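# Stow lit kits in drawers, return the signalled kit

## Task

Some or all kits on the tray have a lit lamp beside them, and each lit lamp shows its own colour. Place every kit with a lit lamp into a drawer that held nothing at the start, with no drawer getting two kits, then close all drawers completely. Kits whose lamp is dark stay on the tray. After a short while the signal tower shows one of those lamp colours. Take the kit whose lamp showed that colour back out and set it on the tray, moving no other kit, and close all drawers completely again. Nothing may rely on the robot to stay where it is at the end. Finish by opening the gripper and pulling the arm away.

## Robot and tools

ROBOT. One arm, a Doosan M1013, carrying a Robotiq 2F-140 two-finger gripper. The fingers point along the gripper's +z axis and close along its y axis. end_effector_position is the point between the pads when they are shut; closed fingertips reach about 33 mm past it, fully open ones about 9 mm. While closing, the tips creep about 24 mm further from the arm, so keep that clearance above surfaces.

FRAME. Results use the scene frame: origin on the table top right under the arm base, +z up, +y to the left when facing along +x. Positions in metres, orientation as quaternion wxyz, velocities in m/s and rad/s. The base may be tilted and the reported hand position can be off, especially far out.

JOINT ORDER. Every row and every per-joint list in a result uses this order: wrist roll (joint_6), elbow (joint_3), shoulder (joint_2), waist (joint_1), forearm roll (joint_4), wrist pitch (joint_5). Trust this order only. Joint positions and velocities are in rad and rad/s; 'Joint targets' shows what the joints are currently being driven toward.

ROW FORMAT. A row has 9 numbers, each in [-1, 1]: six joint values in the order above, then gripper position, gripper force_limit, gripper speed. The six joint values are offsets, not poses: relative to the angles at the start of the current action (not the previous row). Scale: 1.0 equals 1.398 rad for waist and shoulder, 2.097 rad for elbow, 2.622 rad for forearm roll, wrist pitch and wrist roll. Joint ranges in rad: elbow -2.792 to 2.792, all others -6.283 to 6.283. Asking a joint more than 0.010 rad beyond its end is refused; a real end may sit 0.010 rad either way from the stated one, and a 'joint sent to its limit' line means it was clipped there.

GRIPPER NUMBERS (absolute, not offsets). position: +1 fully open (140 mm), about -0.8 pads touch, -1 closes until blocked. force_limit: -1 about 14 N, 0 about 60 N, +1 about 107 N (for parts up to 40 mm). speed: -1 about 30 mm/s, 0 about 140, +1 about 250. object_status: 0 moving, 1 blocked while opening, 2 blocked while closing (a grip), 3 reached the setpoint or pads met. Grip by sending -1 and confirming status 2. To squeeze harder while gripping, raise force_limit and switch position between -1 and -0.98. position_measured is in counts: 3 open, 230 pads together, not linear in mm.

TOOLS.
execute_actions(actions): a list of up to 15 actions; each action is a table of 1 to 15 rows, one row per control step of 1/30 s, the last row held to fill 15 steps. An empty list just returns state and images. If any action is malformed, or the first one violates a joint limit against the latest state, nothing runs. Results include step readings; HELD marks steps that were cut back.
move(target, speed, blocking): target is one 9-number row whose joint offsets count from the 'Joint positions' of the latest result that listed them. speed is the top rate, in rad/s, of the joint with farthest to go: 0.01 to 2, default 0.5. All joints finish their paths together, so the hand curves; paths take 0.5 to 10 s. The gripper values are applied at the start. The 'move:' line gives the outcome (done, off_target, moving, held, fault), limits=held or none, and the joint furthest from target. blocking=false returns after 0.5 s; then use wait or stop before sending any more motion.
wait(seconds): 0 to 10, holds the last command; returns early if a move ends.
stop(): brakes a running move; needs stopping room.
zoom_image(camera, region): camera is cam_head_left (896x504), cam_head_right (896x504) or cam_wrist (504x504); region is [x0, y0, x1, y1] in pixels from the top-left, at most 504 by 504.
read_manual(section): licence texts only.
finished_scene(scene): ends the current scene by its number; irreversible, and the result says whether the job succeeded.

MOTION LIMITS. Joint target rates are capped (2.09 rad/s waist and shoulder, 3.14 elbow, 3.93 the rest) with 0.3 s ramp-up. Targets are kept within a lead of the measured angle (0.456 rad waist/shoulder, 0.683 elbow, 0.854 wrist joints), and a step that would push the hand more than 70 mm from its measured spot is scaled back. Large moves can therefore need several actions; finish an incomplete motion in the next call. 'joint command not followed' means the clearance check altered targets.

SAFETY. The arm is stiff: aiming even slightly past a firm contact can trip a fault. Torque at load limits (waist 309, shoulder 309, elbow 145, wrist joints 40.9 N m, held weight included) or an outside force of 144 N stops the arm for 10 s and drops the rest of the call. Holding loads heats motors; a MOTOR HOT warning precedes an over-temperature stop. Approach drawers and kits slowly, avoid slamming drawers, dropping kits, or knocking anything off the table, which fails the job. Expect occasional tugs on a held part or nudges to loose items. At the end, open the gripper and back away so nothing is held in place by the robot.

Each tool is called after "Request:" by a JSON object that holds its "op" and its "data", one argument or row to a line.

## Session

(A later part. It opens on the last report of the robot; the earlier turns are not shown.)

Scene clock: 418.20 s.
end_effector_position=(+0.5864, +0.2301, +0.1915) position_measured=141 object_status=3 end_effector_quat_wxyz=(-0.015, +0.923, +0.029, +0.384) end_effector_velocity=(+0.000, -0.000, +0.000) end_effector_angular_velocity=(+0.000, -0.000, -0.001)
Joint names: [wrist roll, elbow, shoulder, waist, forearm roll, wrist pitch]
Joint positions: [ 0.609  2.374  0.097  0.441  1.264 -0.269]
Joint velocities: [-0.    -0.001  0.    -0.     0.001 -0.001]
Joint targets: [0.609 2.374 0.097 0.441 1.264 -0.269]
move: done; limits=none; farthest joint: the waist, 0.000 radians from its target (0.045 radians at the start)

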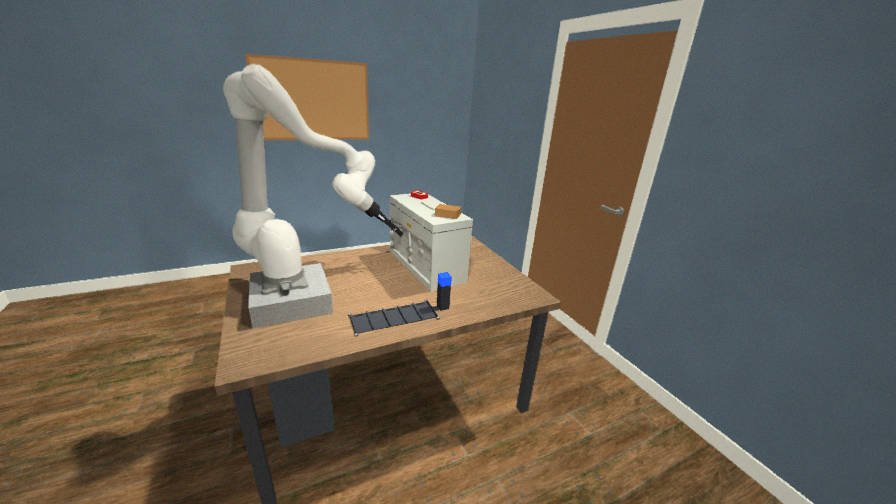

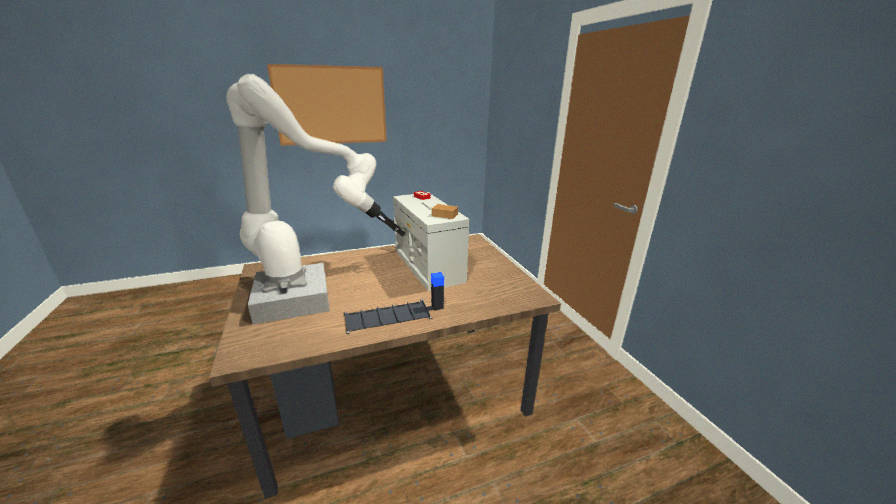

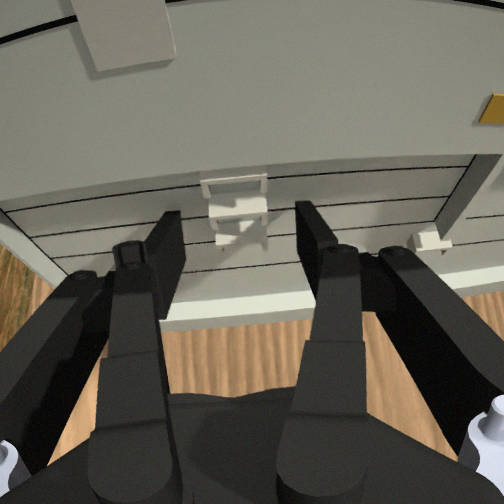

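Request:
{"op": "move", "data": {
  "target": [0,0,0,0,0,0,-1,-0.3,0]
}}

Request:
{"op": "move", "data": {
  "target": [-0.0015,0.0325,-0.0438,0.0322,0.0151,-0.011,-1,-0.3,0],
  "speed": 0.17
}}

Request:
{"op": "move", "data": {
  "target": [-0.0095,0.0306,-0.0457,0.0402,0.0264,-0.0131,-1,-0.3,0],
  "speed": 0.2
}}

Request:
{"op": "move", "data": {
  "target": [-0.0154,0.0281,-0.0476,0.051,0.0364,-0.0166,-1,-0.3,0],
  "speed": 0.22
}}

Request:
{"op": "move", "data": {
  "target": [0,0,0,0,0,0,-0.1,-0.3,-0.5]
}}

Request:
{"op": "move", "data": {
  "target": [0,0.0072,-0.1216,0,0,0,-0.1,0,0],
  "speed": 0.4
}}

Request:
{"op": "move", "data": {
  "target": [-0.6998,-0.32,0.2725,-0.2049,0.6381,-0.2827,0.3,0,-0.7],
  "speed": 1.7
}}

Scene clock: 424.30 s.
end_effector_position=(+0.5865, +0.2301, +0.1915) position_measured=192 object_status=2 end_effector_quat_wxyz=(-0.015, +0.923, +0.029, +0.384) end_effector_velocity=(-0.000, +0.000, -0.000) end_effector_angular_velocity=(+0.002, +0.001, -0.001)
Joint names: [wrist roll, elbow, shoulder, waist, forearm roll, wrist pitch]
Joint positions: [ 0.609  2.374  0.097  0.441  1.264 -0.269]
Joint velocities: [ 0.001 -0.    -0.    -0.     0.001  0.001]
Joint targets: [0.609 2.374 0.097 0.441 1.264 -0.269]
move: done; limits=none; farthest joint: the waist, 0.000 radians from its target (0.000 radians at the start)

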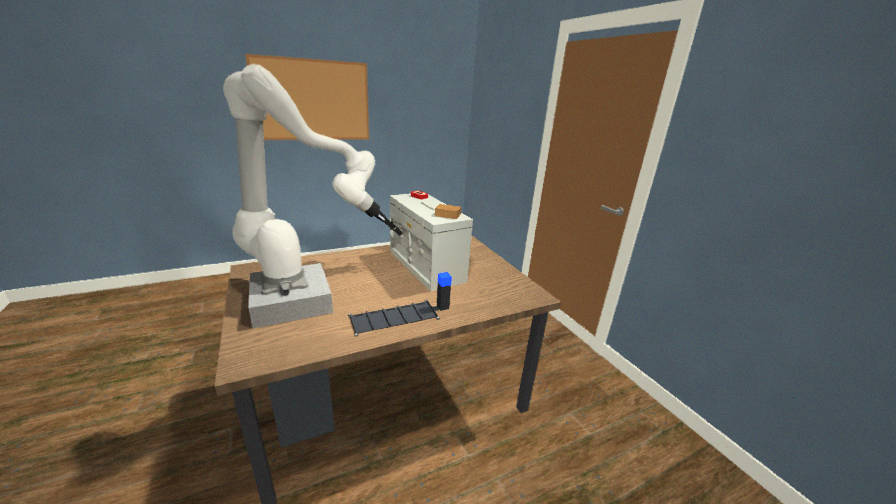

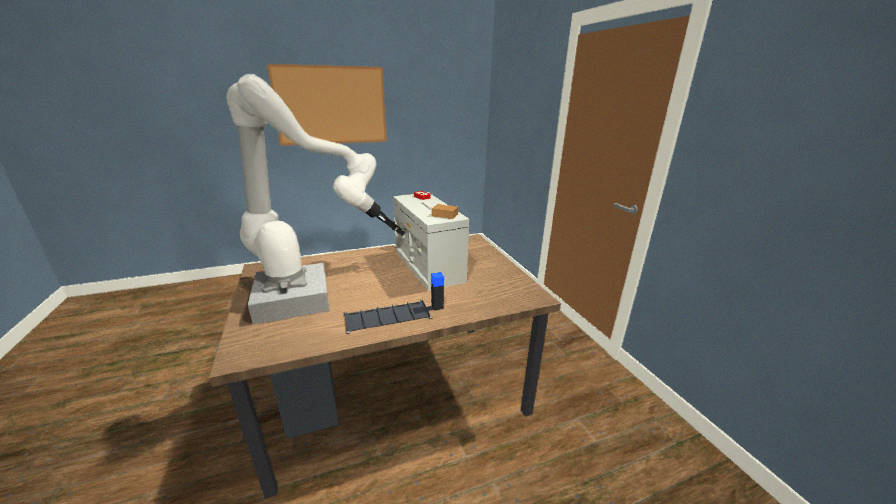

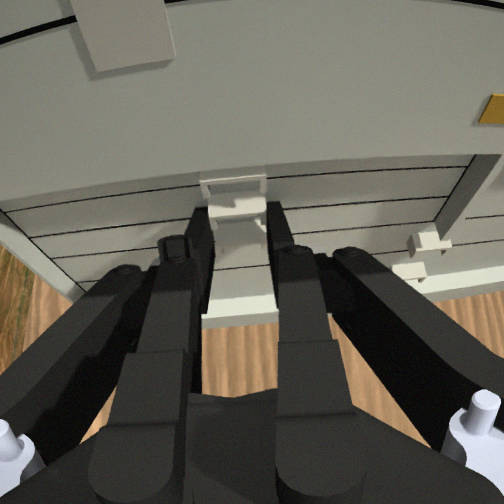

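Scene clock: 425.10 s.
end_effector_position=(+0.5408, +0.2262, +0.1916) position_measured=192 object_status=2 end_effector_quat_wxyz=(-0.015, +0.923, +0.029, +0.384) end_effector_velocity=(-0.000, -0.000, +0.000) end_effector_angular_velocity=(-0.001, -0.001, +0.000)
Joint names: [wrist roll, elbow, shoulder, waist, forearm roll, wrist pitch]
Joint positions: [ 0.605  2.442  0.036  0.486  1.304 -0.298]
Joint velocities: [-0.001  0.001 -0.001  0.     0.    -0.001]
Joint targets: [0.605 2.442 0.036 0.486 1.304 -0.298]
move: done; limits=none; farthest joint: the waist, 0.000 radians from its target (0.045 radians at the start)

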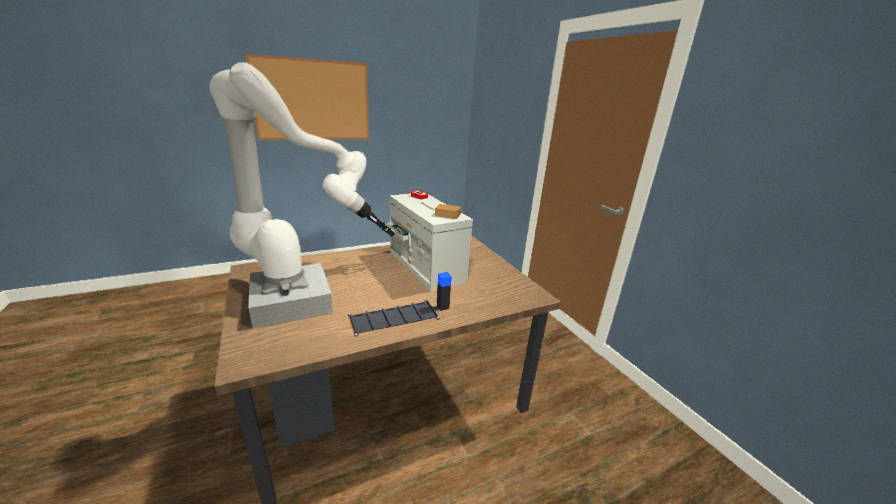

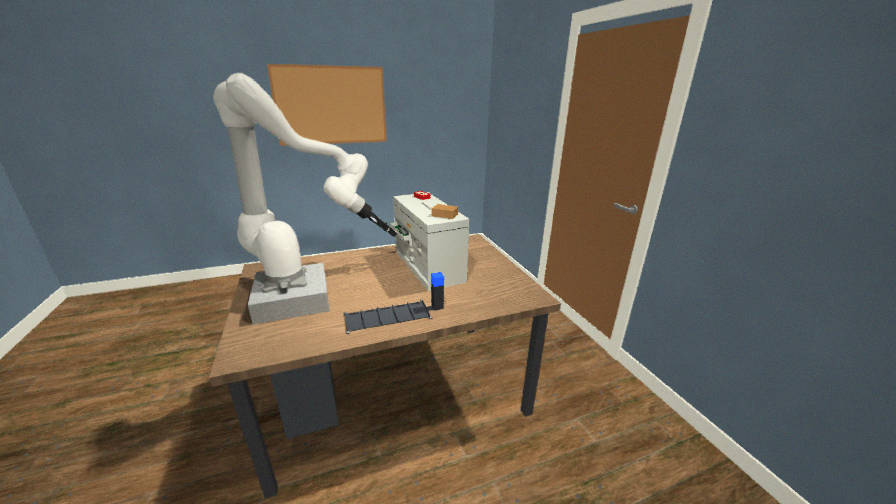

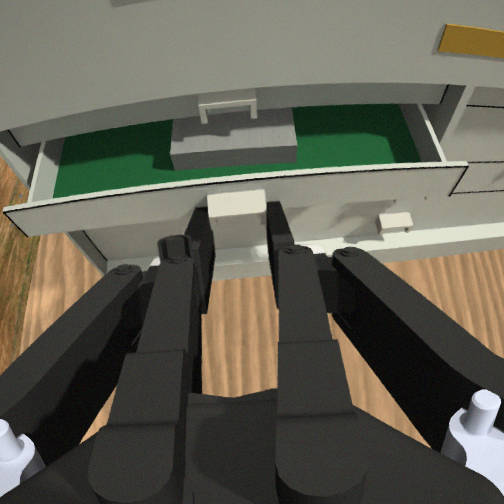

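Scene clock: 425.90 s.
end_effector_position=(+0.4950, +0.2220, +0.1917) position_measured=192 object_status=2 end_effector_quat_wxyz=(-0.015, +0.923, +0.028, +0.384) end_effector_velocity=(-0.000, -0.000, +0.000) end_effector_angular_velocity=(+0.000, -0.001, -0.001)
Joint names: [wrist roll, elbow, shoulder, waist, forearm roll, wrist pitch]
Joint positions: [ 0.58   2.506 -0.028  0.542  1.373 -0.332]
Joint velocities: [ 0.001  0.001 -0.001  0.    -0.    -0.001]
Joint targets: [0.580 2.506 -0.028 0.542 1.373 -0.332]
move: done; limits=none; farthest joint: the waist, 0.000 radians from its target (0.056 radians at the start)

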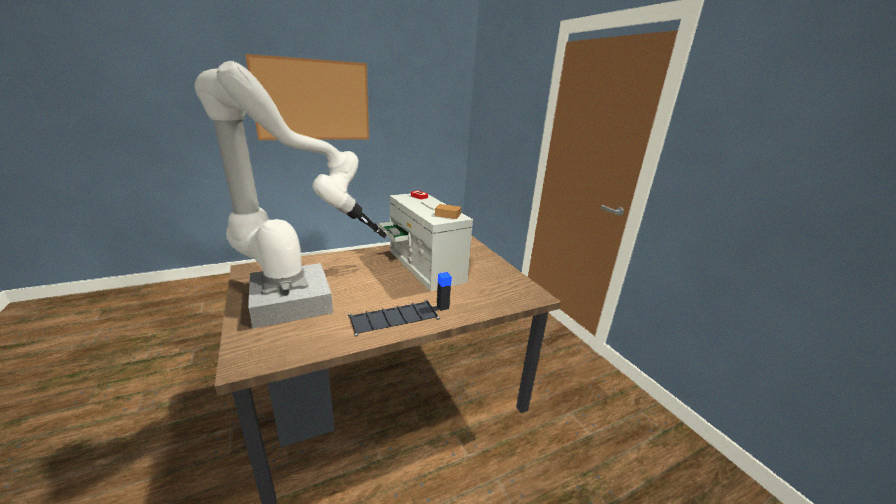

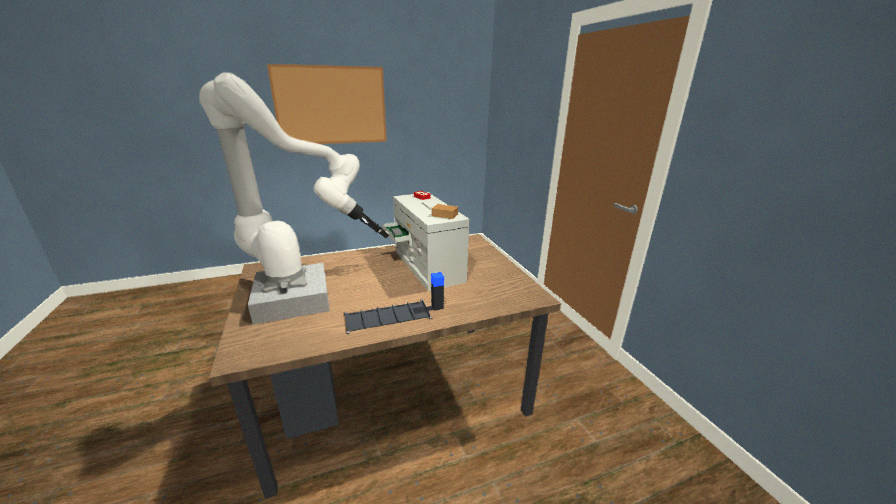

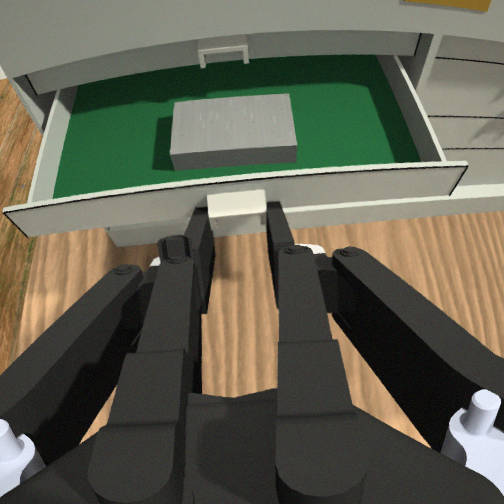

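Scene clock: 426.70 s.
end_effector_position=(+0.4494, +0.2177, +0.1918) position_measured=192 object_status=2 end_effector_quat_wxyz=(-0.015, +0.923, +0.028, +0.384) end_effector_velocity=(-0.000, -0.000, -0.000) end_effector_angular_velocity=(-0.000, +0.001, -0.001)
Joint names: [wrist roll, elbow, shoulder, waist, forearm roll, wrist pitch]
Joint positions: [ 0.539  2.565 -0.095  0.614  1.468 -0.376]
Joint velocities: [ 0.     0.001  0.     0.     0.001 -0.001]
Joint targets: [0.539 2.565 -0.095 0.614 1.468 -0.376]
move: done; limits=none; farthest joint: the waist, 0.000 radians from its target (0.071 radians at the start)

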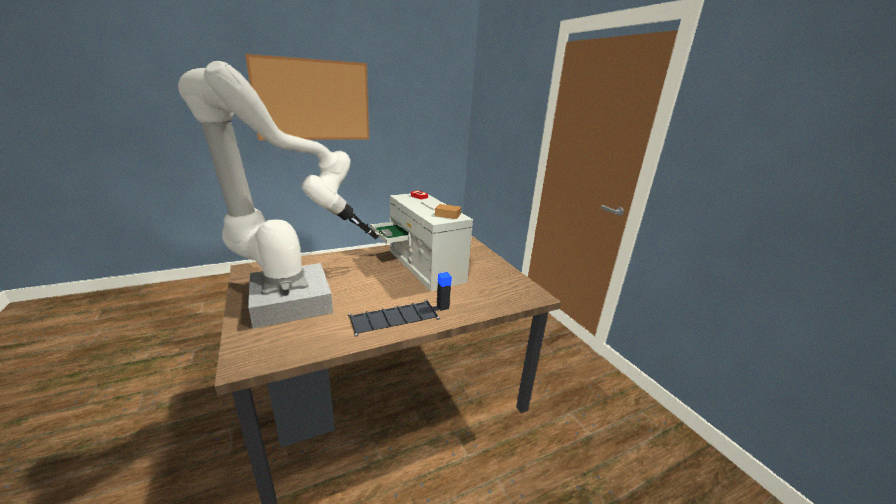

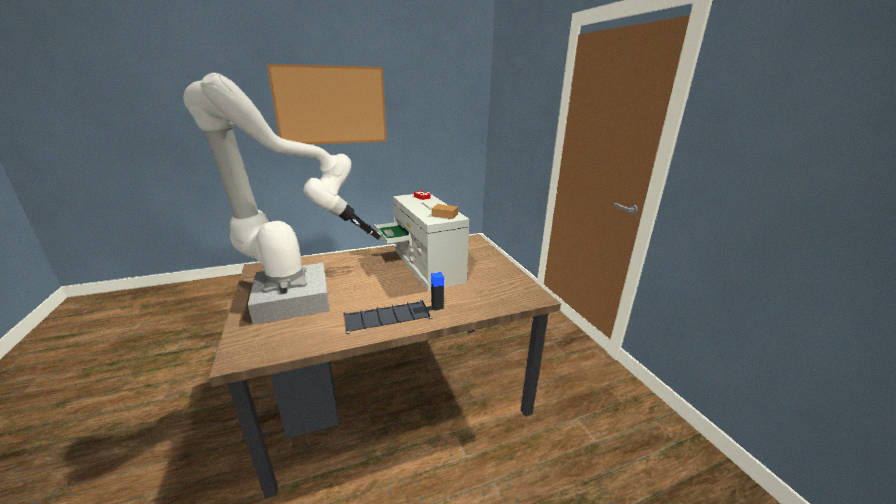

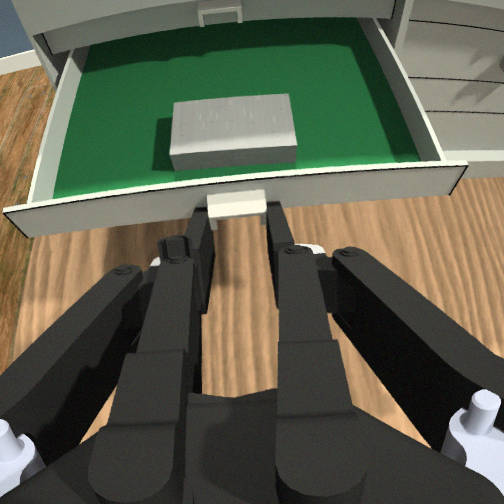

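Scene clock: 427.30 s.
end_effector_position=(+0.4494, +0.2177, +0.1919) position_measured=141 object_status=3 end_effector_quat_wxyz=(-0.015, +0.923, +0.028, +0.384) end_effector_velocity=(-0.000, -0.000, -0.000) end_effector_angular_velocity=(-0.000, +0.000, -0.002)
Joint names: [wrist roll, elbow, shoulder, waist, forearm roll, wrist pitch]
Joint positions: [ 0.539  2.565 -0.095  0.614  1.468 -0.376]
Joint velocities: [-0.     0.     0.    -0.     0.002 -0.001]
Joint targets: [0.539 2.565 -0.095 0.614 1.468 -0.376]
move: done; limits=none; farthest joint: the waist, 0.000 radians from its target (0.000 radians at the start)

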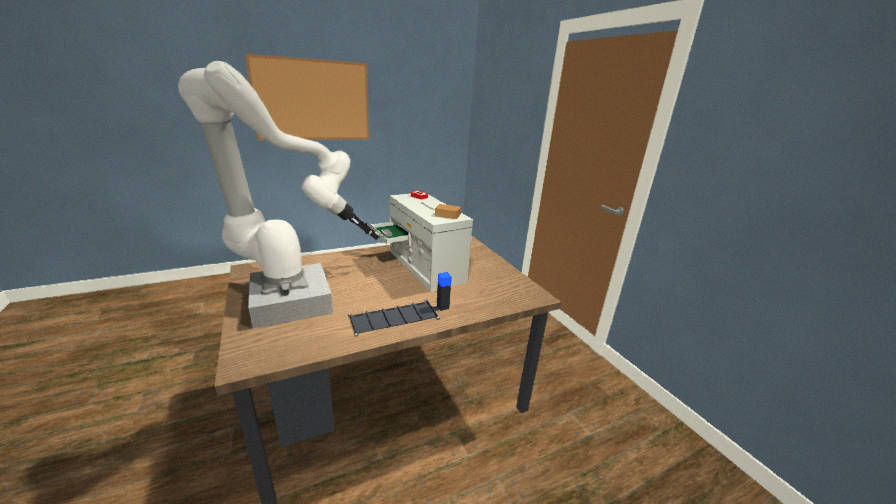

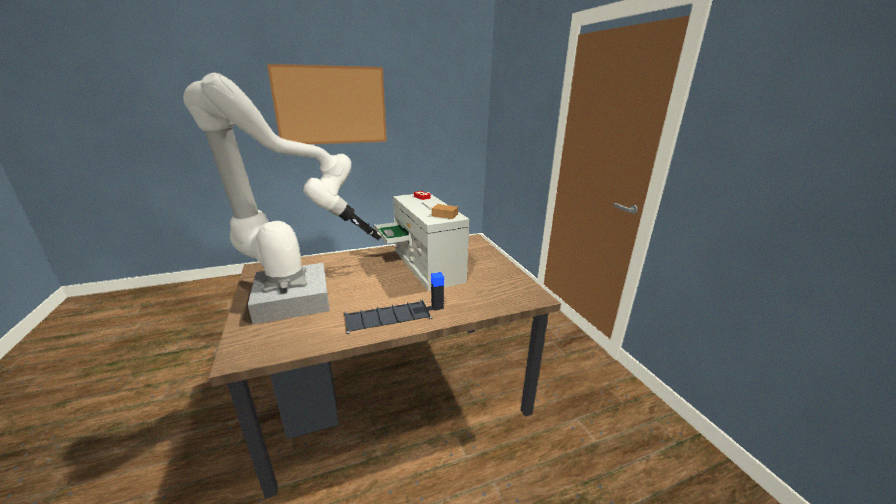

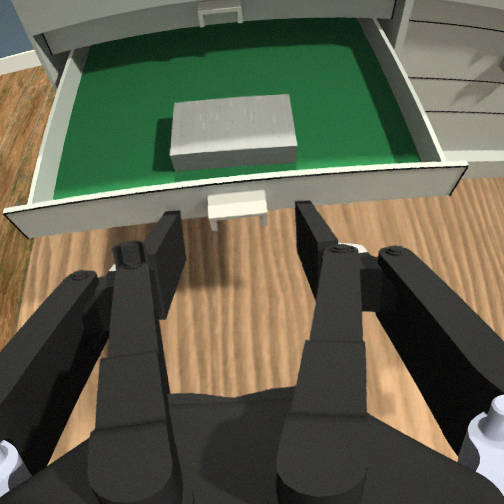

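Scene clock: 428.17 s.
end_effector_position=(+0.4440, +0.2150, +0.2659) position_measured=141 object_status=3 end_effector_quat_wxyz=(-0.055, +0.895, +0.012, +0.442) end_effector_velocity=(-0.000, +0.000, +0.000) end_effector_angular_velocity=(-0.000, -0.000, +0.002)
Joint names: [wrist roll, elbow, shoulder, waist, forearm roll, wrist pitch]
Joint positions: [ 0.539  2.58  -0.265  0.614  1.468 -0.376]
Joint velocities: [-0.001  0.    -0.001 -0.    -0.     0.001]
Joint targets: [0.539 2.580 -0.265 0.614 1.468 -0.376]
move: done; limits=none; farthest joint: the waist, 0.000 radians from its target (0.000 radians at the start)

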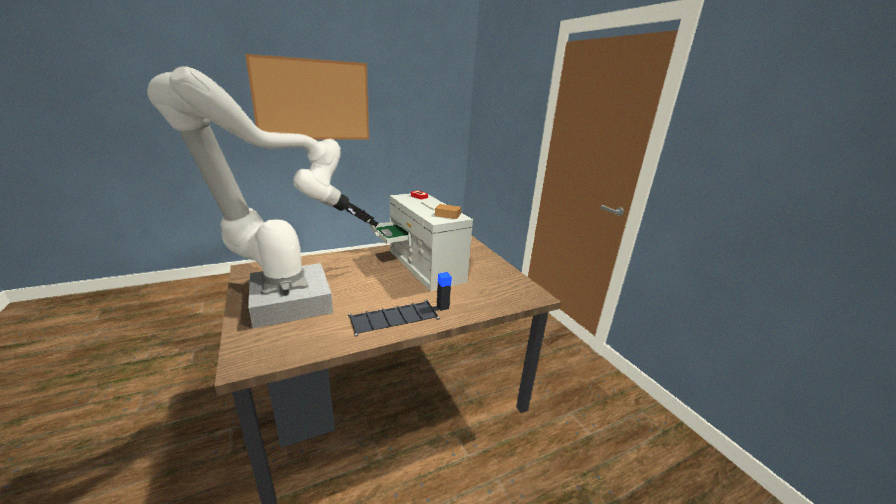

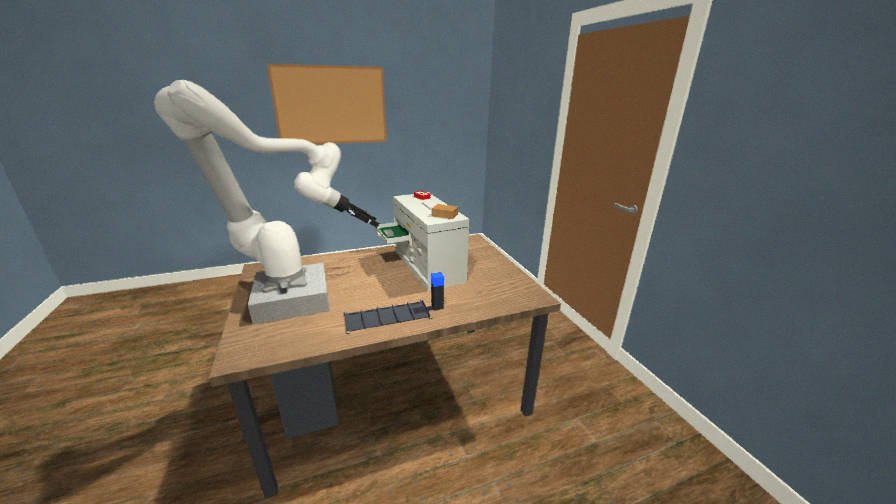

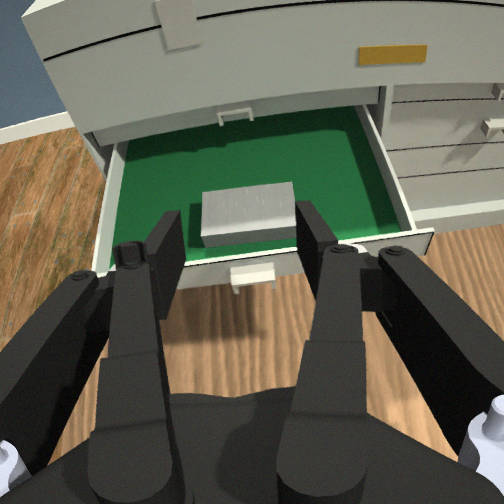

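Scene clock: 429.93 s.
end_effector_position=(+0.5300, +0.2250, +0.2847) position_measured=91 object_status=3 end_effector_quat_wxyz=(+0.008, +0.999, +0.031, +0.000) end_effector_velocity=(-0.000, -0.000, +0.000) end_effector_angular_velocity=(-0.001, +0.001, -0.000)
Joint names: [wrist roll, elbow, shoulder, waist, forearm roll, wrist pitch]
Joint positions: [-1.295  1.909  0.116  0.327  3.141 -1.117]
Joint velocities: [ 0.    -0.    -0.    -0.    -0.001 -0.002]
Joint targets: [-1.295 1.909 0.116 0.327 3.141 -1.117]
move: done; limits=none; farthest joint: the waist, 0.000 radians from its target (0.286 radians at the start)

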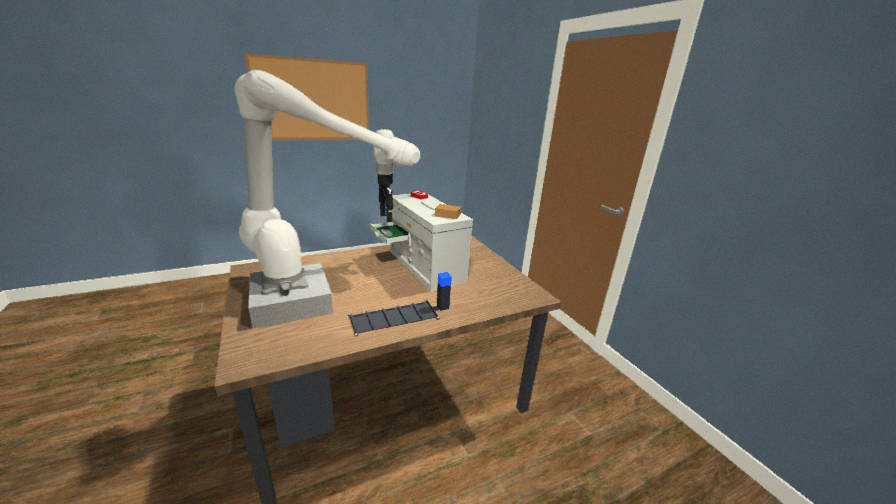

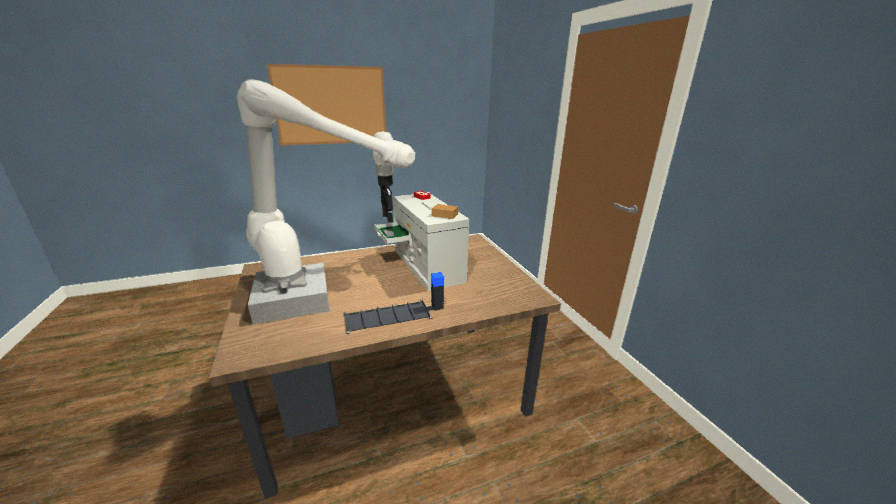

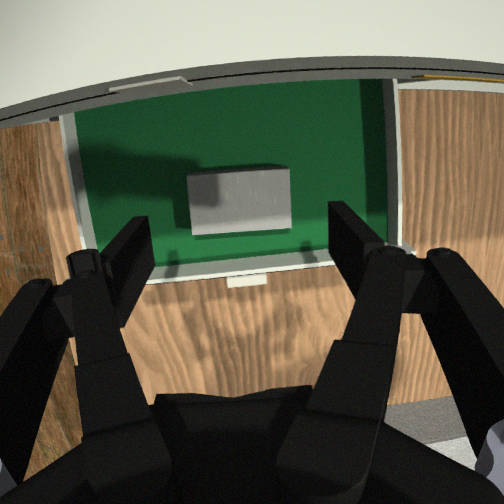

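Request:
{"op": "execute_actions", "data": {
  "actions": []
}}

Request:
{"op": "move", "data": {
  "target": [0,0.0401,0.0508,0,0,0.0591,0.3,0,0],
  "speed": 0.25
}}

Request:
{"op": "move", "data": {
  "target": [0,0,0,0,0,0,-1,0,0]
}}

Scene clock: 442.30 s.
end_effector_position=(+0.5300, +0.2250, +0.2847) position_measured=91 object_status=3 end_effector_quat_wxyz=(+0.008, +0.999, +0.031, +0.000) end_effector_velocity=(+0.000, +0.000, +0.000) end_effector_angular_velocity=(+0.001, -0.001, -0.001)
Joint names: [wrist roll, elbow, shoulder, waist, forearm roll, wrist pitch]
Joint positions: [-1.295  1.909  0.116  0.327  3.141 -1.117]
Joint velocities: [ 0.001  0.    -0.001 -0.     0.001  0.001]
Joint targets: [-1.295 1.909 0.116 0.327 3.141 -1.117]

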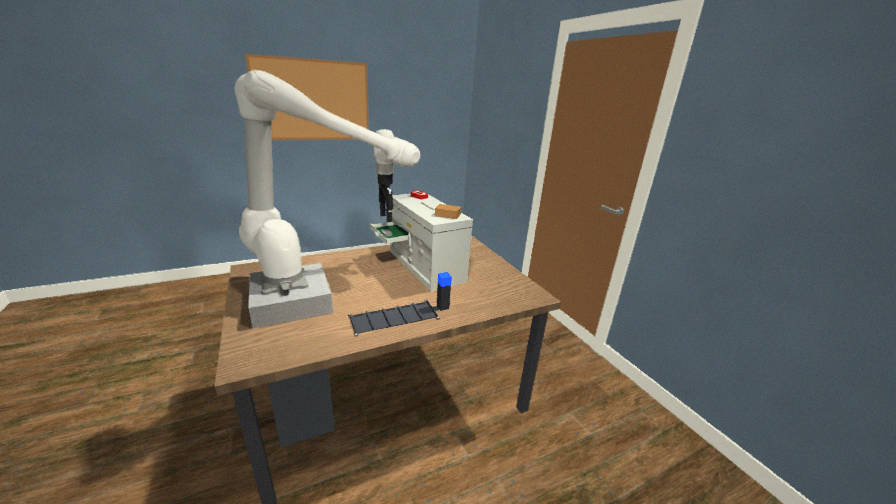

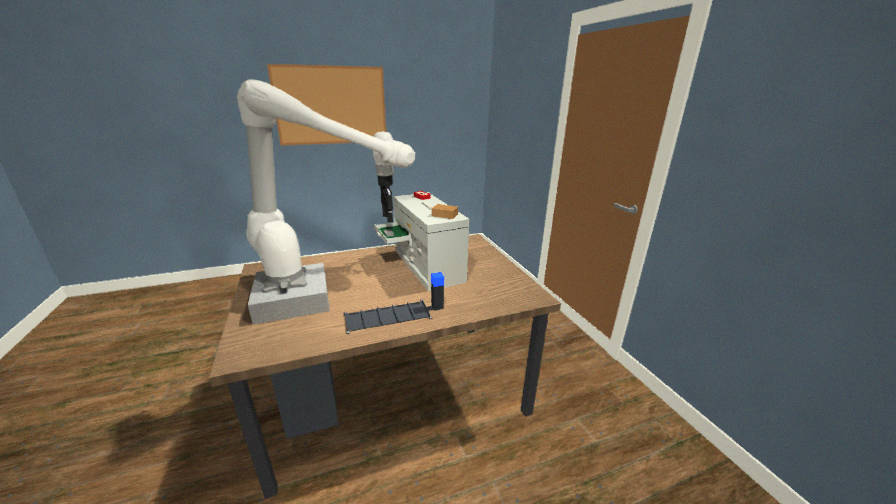

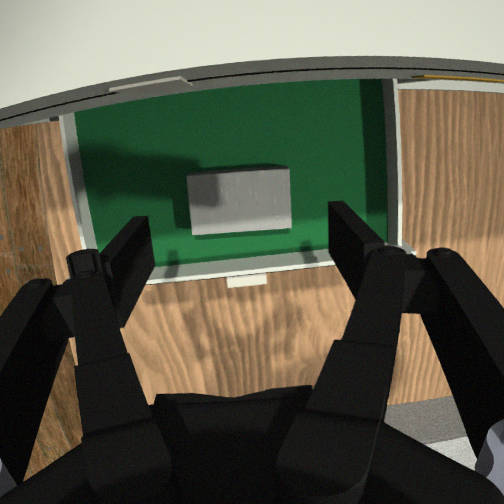

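Scene clock: 443.30 s.
end_effector_position=(+0.5297, +0.2237, +0.2034) position_measured=91 object_status=3 end_effector_quat_wxyz=(+0.008, +0.999, +0.031, +0.000) end_effector_velocity=(-0.001, +0.000, -0.000) end_effector_angular_velocity=(+0.001, +0.001, +0.001)
Joint names: [wrist roll, elbow, shoulder, waist, forearm roll, wrist pitch]
Joint positions: [-1.295  1.993  0.187  0.327  3.141 -0.962]
Joint velocities: [-0.002  0.     0.     0.     0.002 -0.   ]
Joint targets: [-1.295 1.993 0.187 0.327 3.141 -0.962]
move: done; limits=none; farthest joint: the waist, 0.000 radians from its target (0.000 radians at the start)

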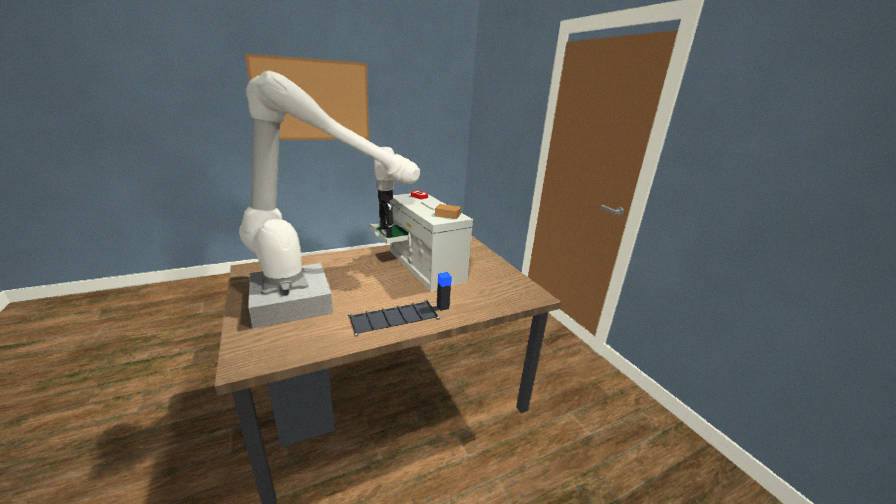

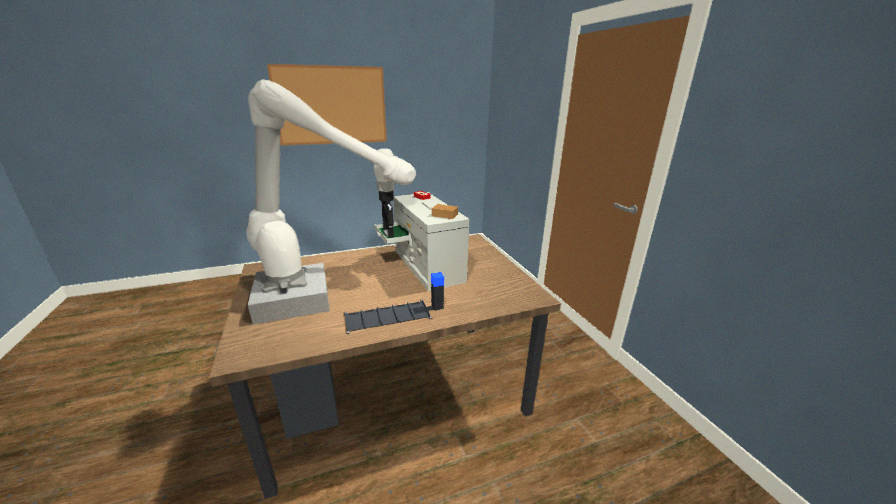

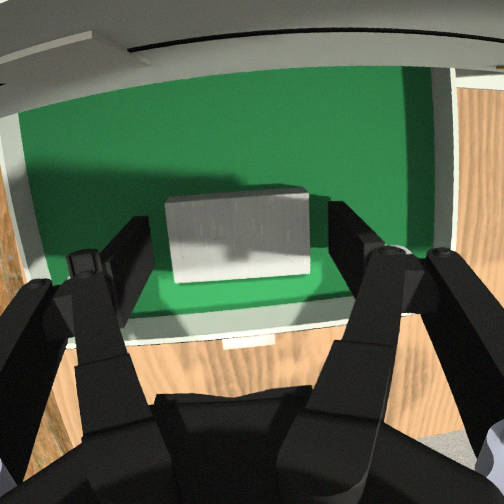

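Scene clock: 443.80 s.
end_effector_position=(+0.5297, +0.2237, +0.2034) position_measured=132 object_status=2 end_effector_quat_wxyz=(+0.008, +0.999, +0.031, +0.000) end_effector_velocity=(+0.000, +0.000, -0.000) end_effector_angular_velocity=(+0.000, -0.001, -0.001)
Joint names: [wrist roll, elbow, shoulder, waist, forearm roll, wrist pitch]
Joint positions: [-1.295  1.993  0.187  0.327  3.141 -0.962]
Joint velocities: [ 0.001 -0.     0.001  0.    -0.     0.001]
Joint targets: [-1.295 1.993 0.187 0.327 3.141 -0.962]
move: done; limits=none; farthest joint: the waist, 0.000 radians from its target (0.000 radians at the start)

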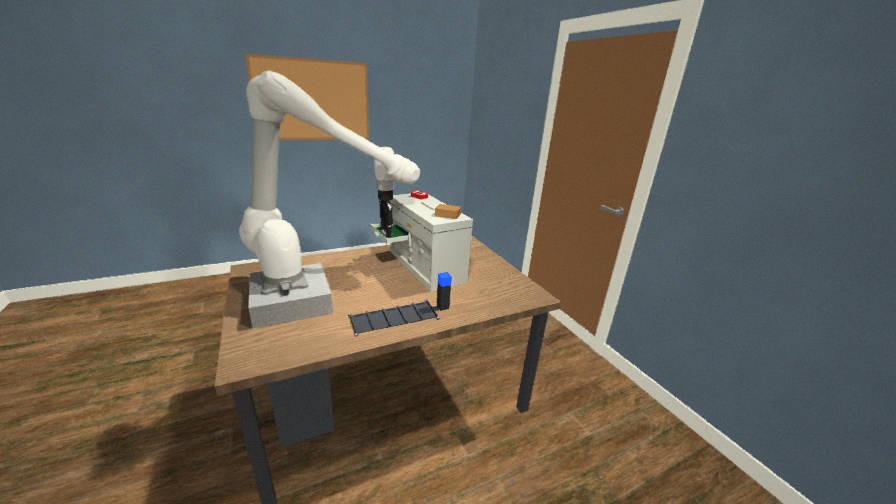

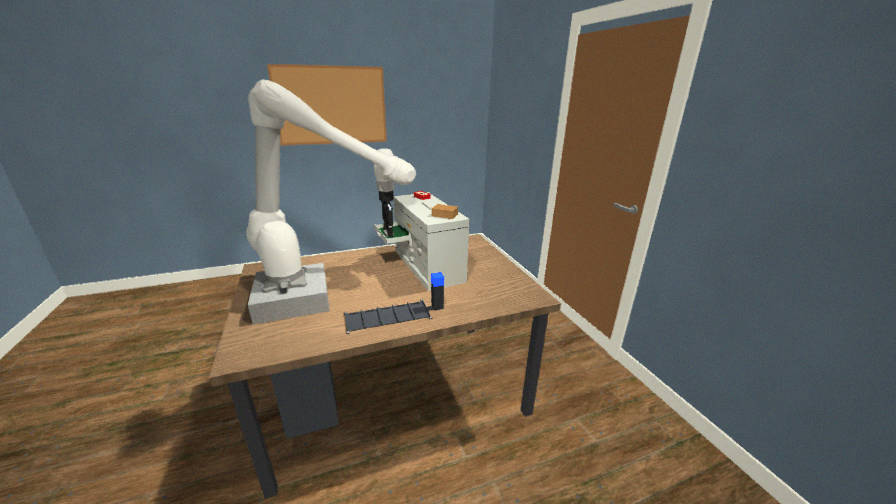

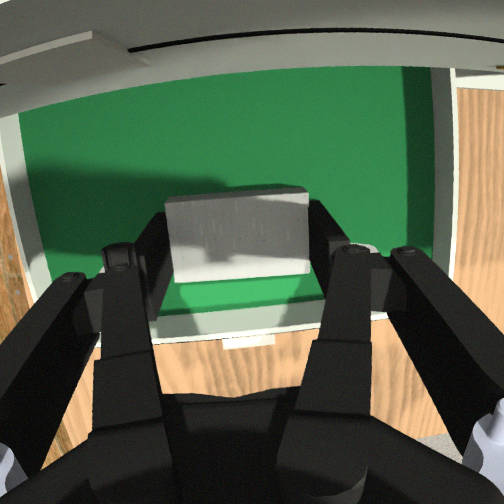

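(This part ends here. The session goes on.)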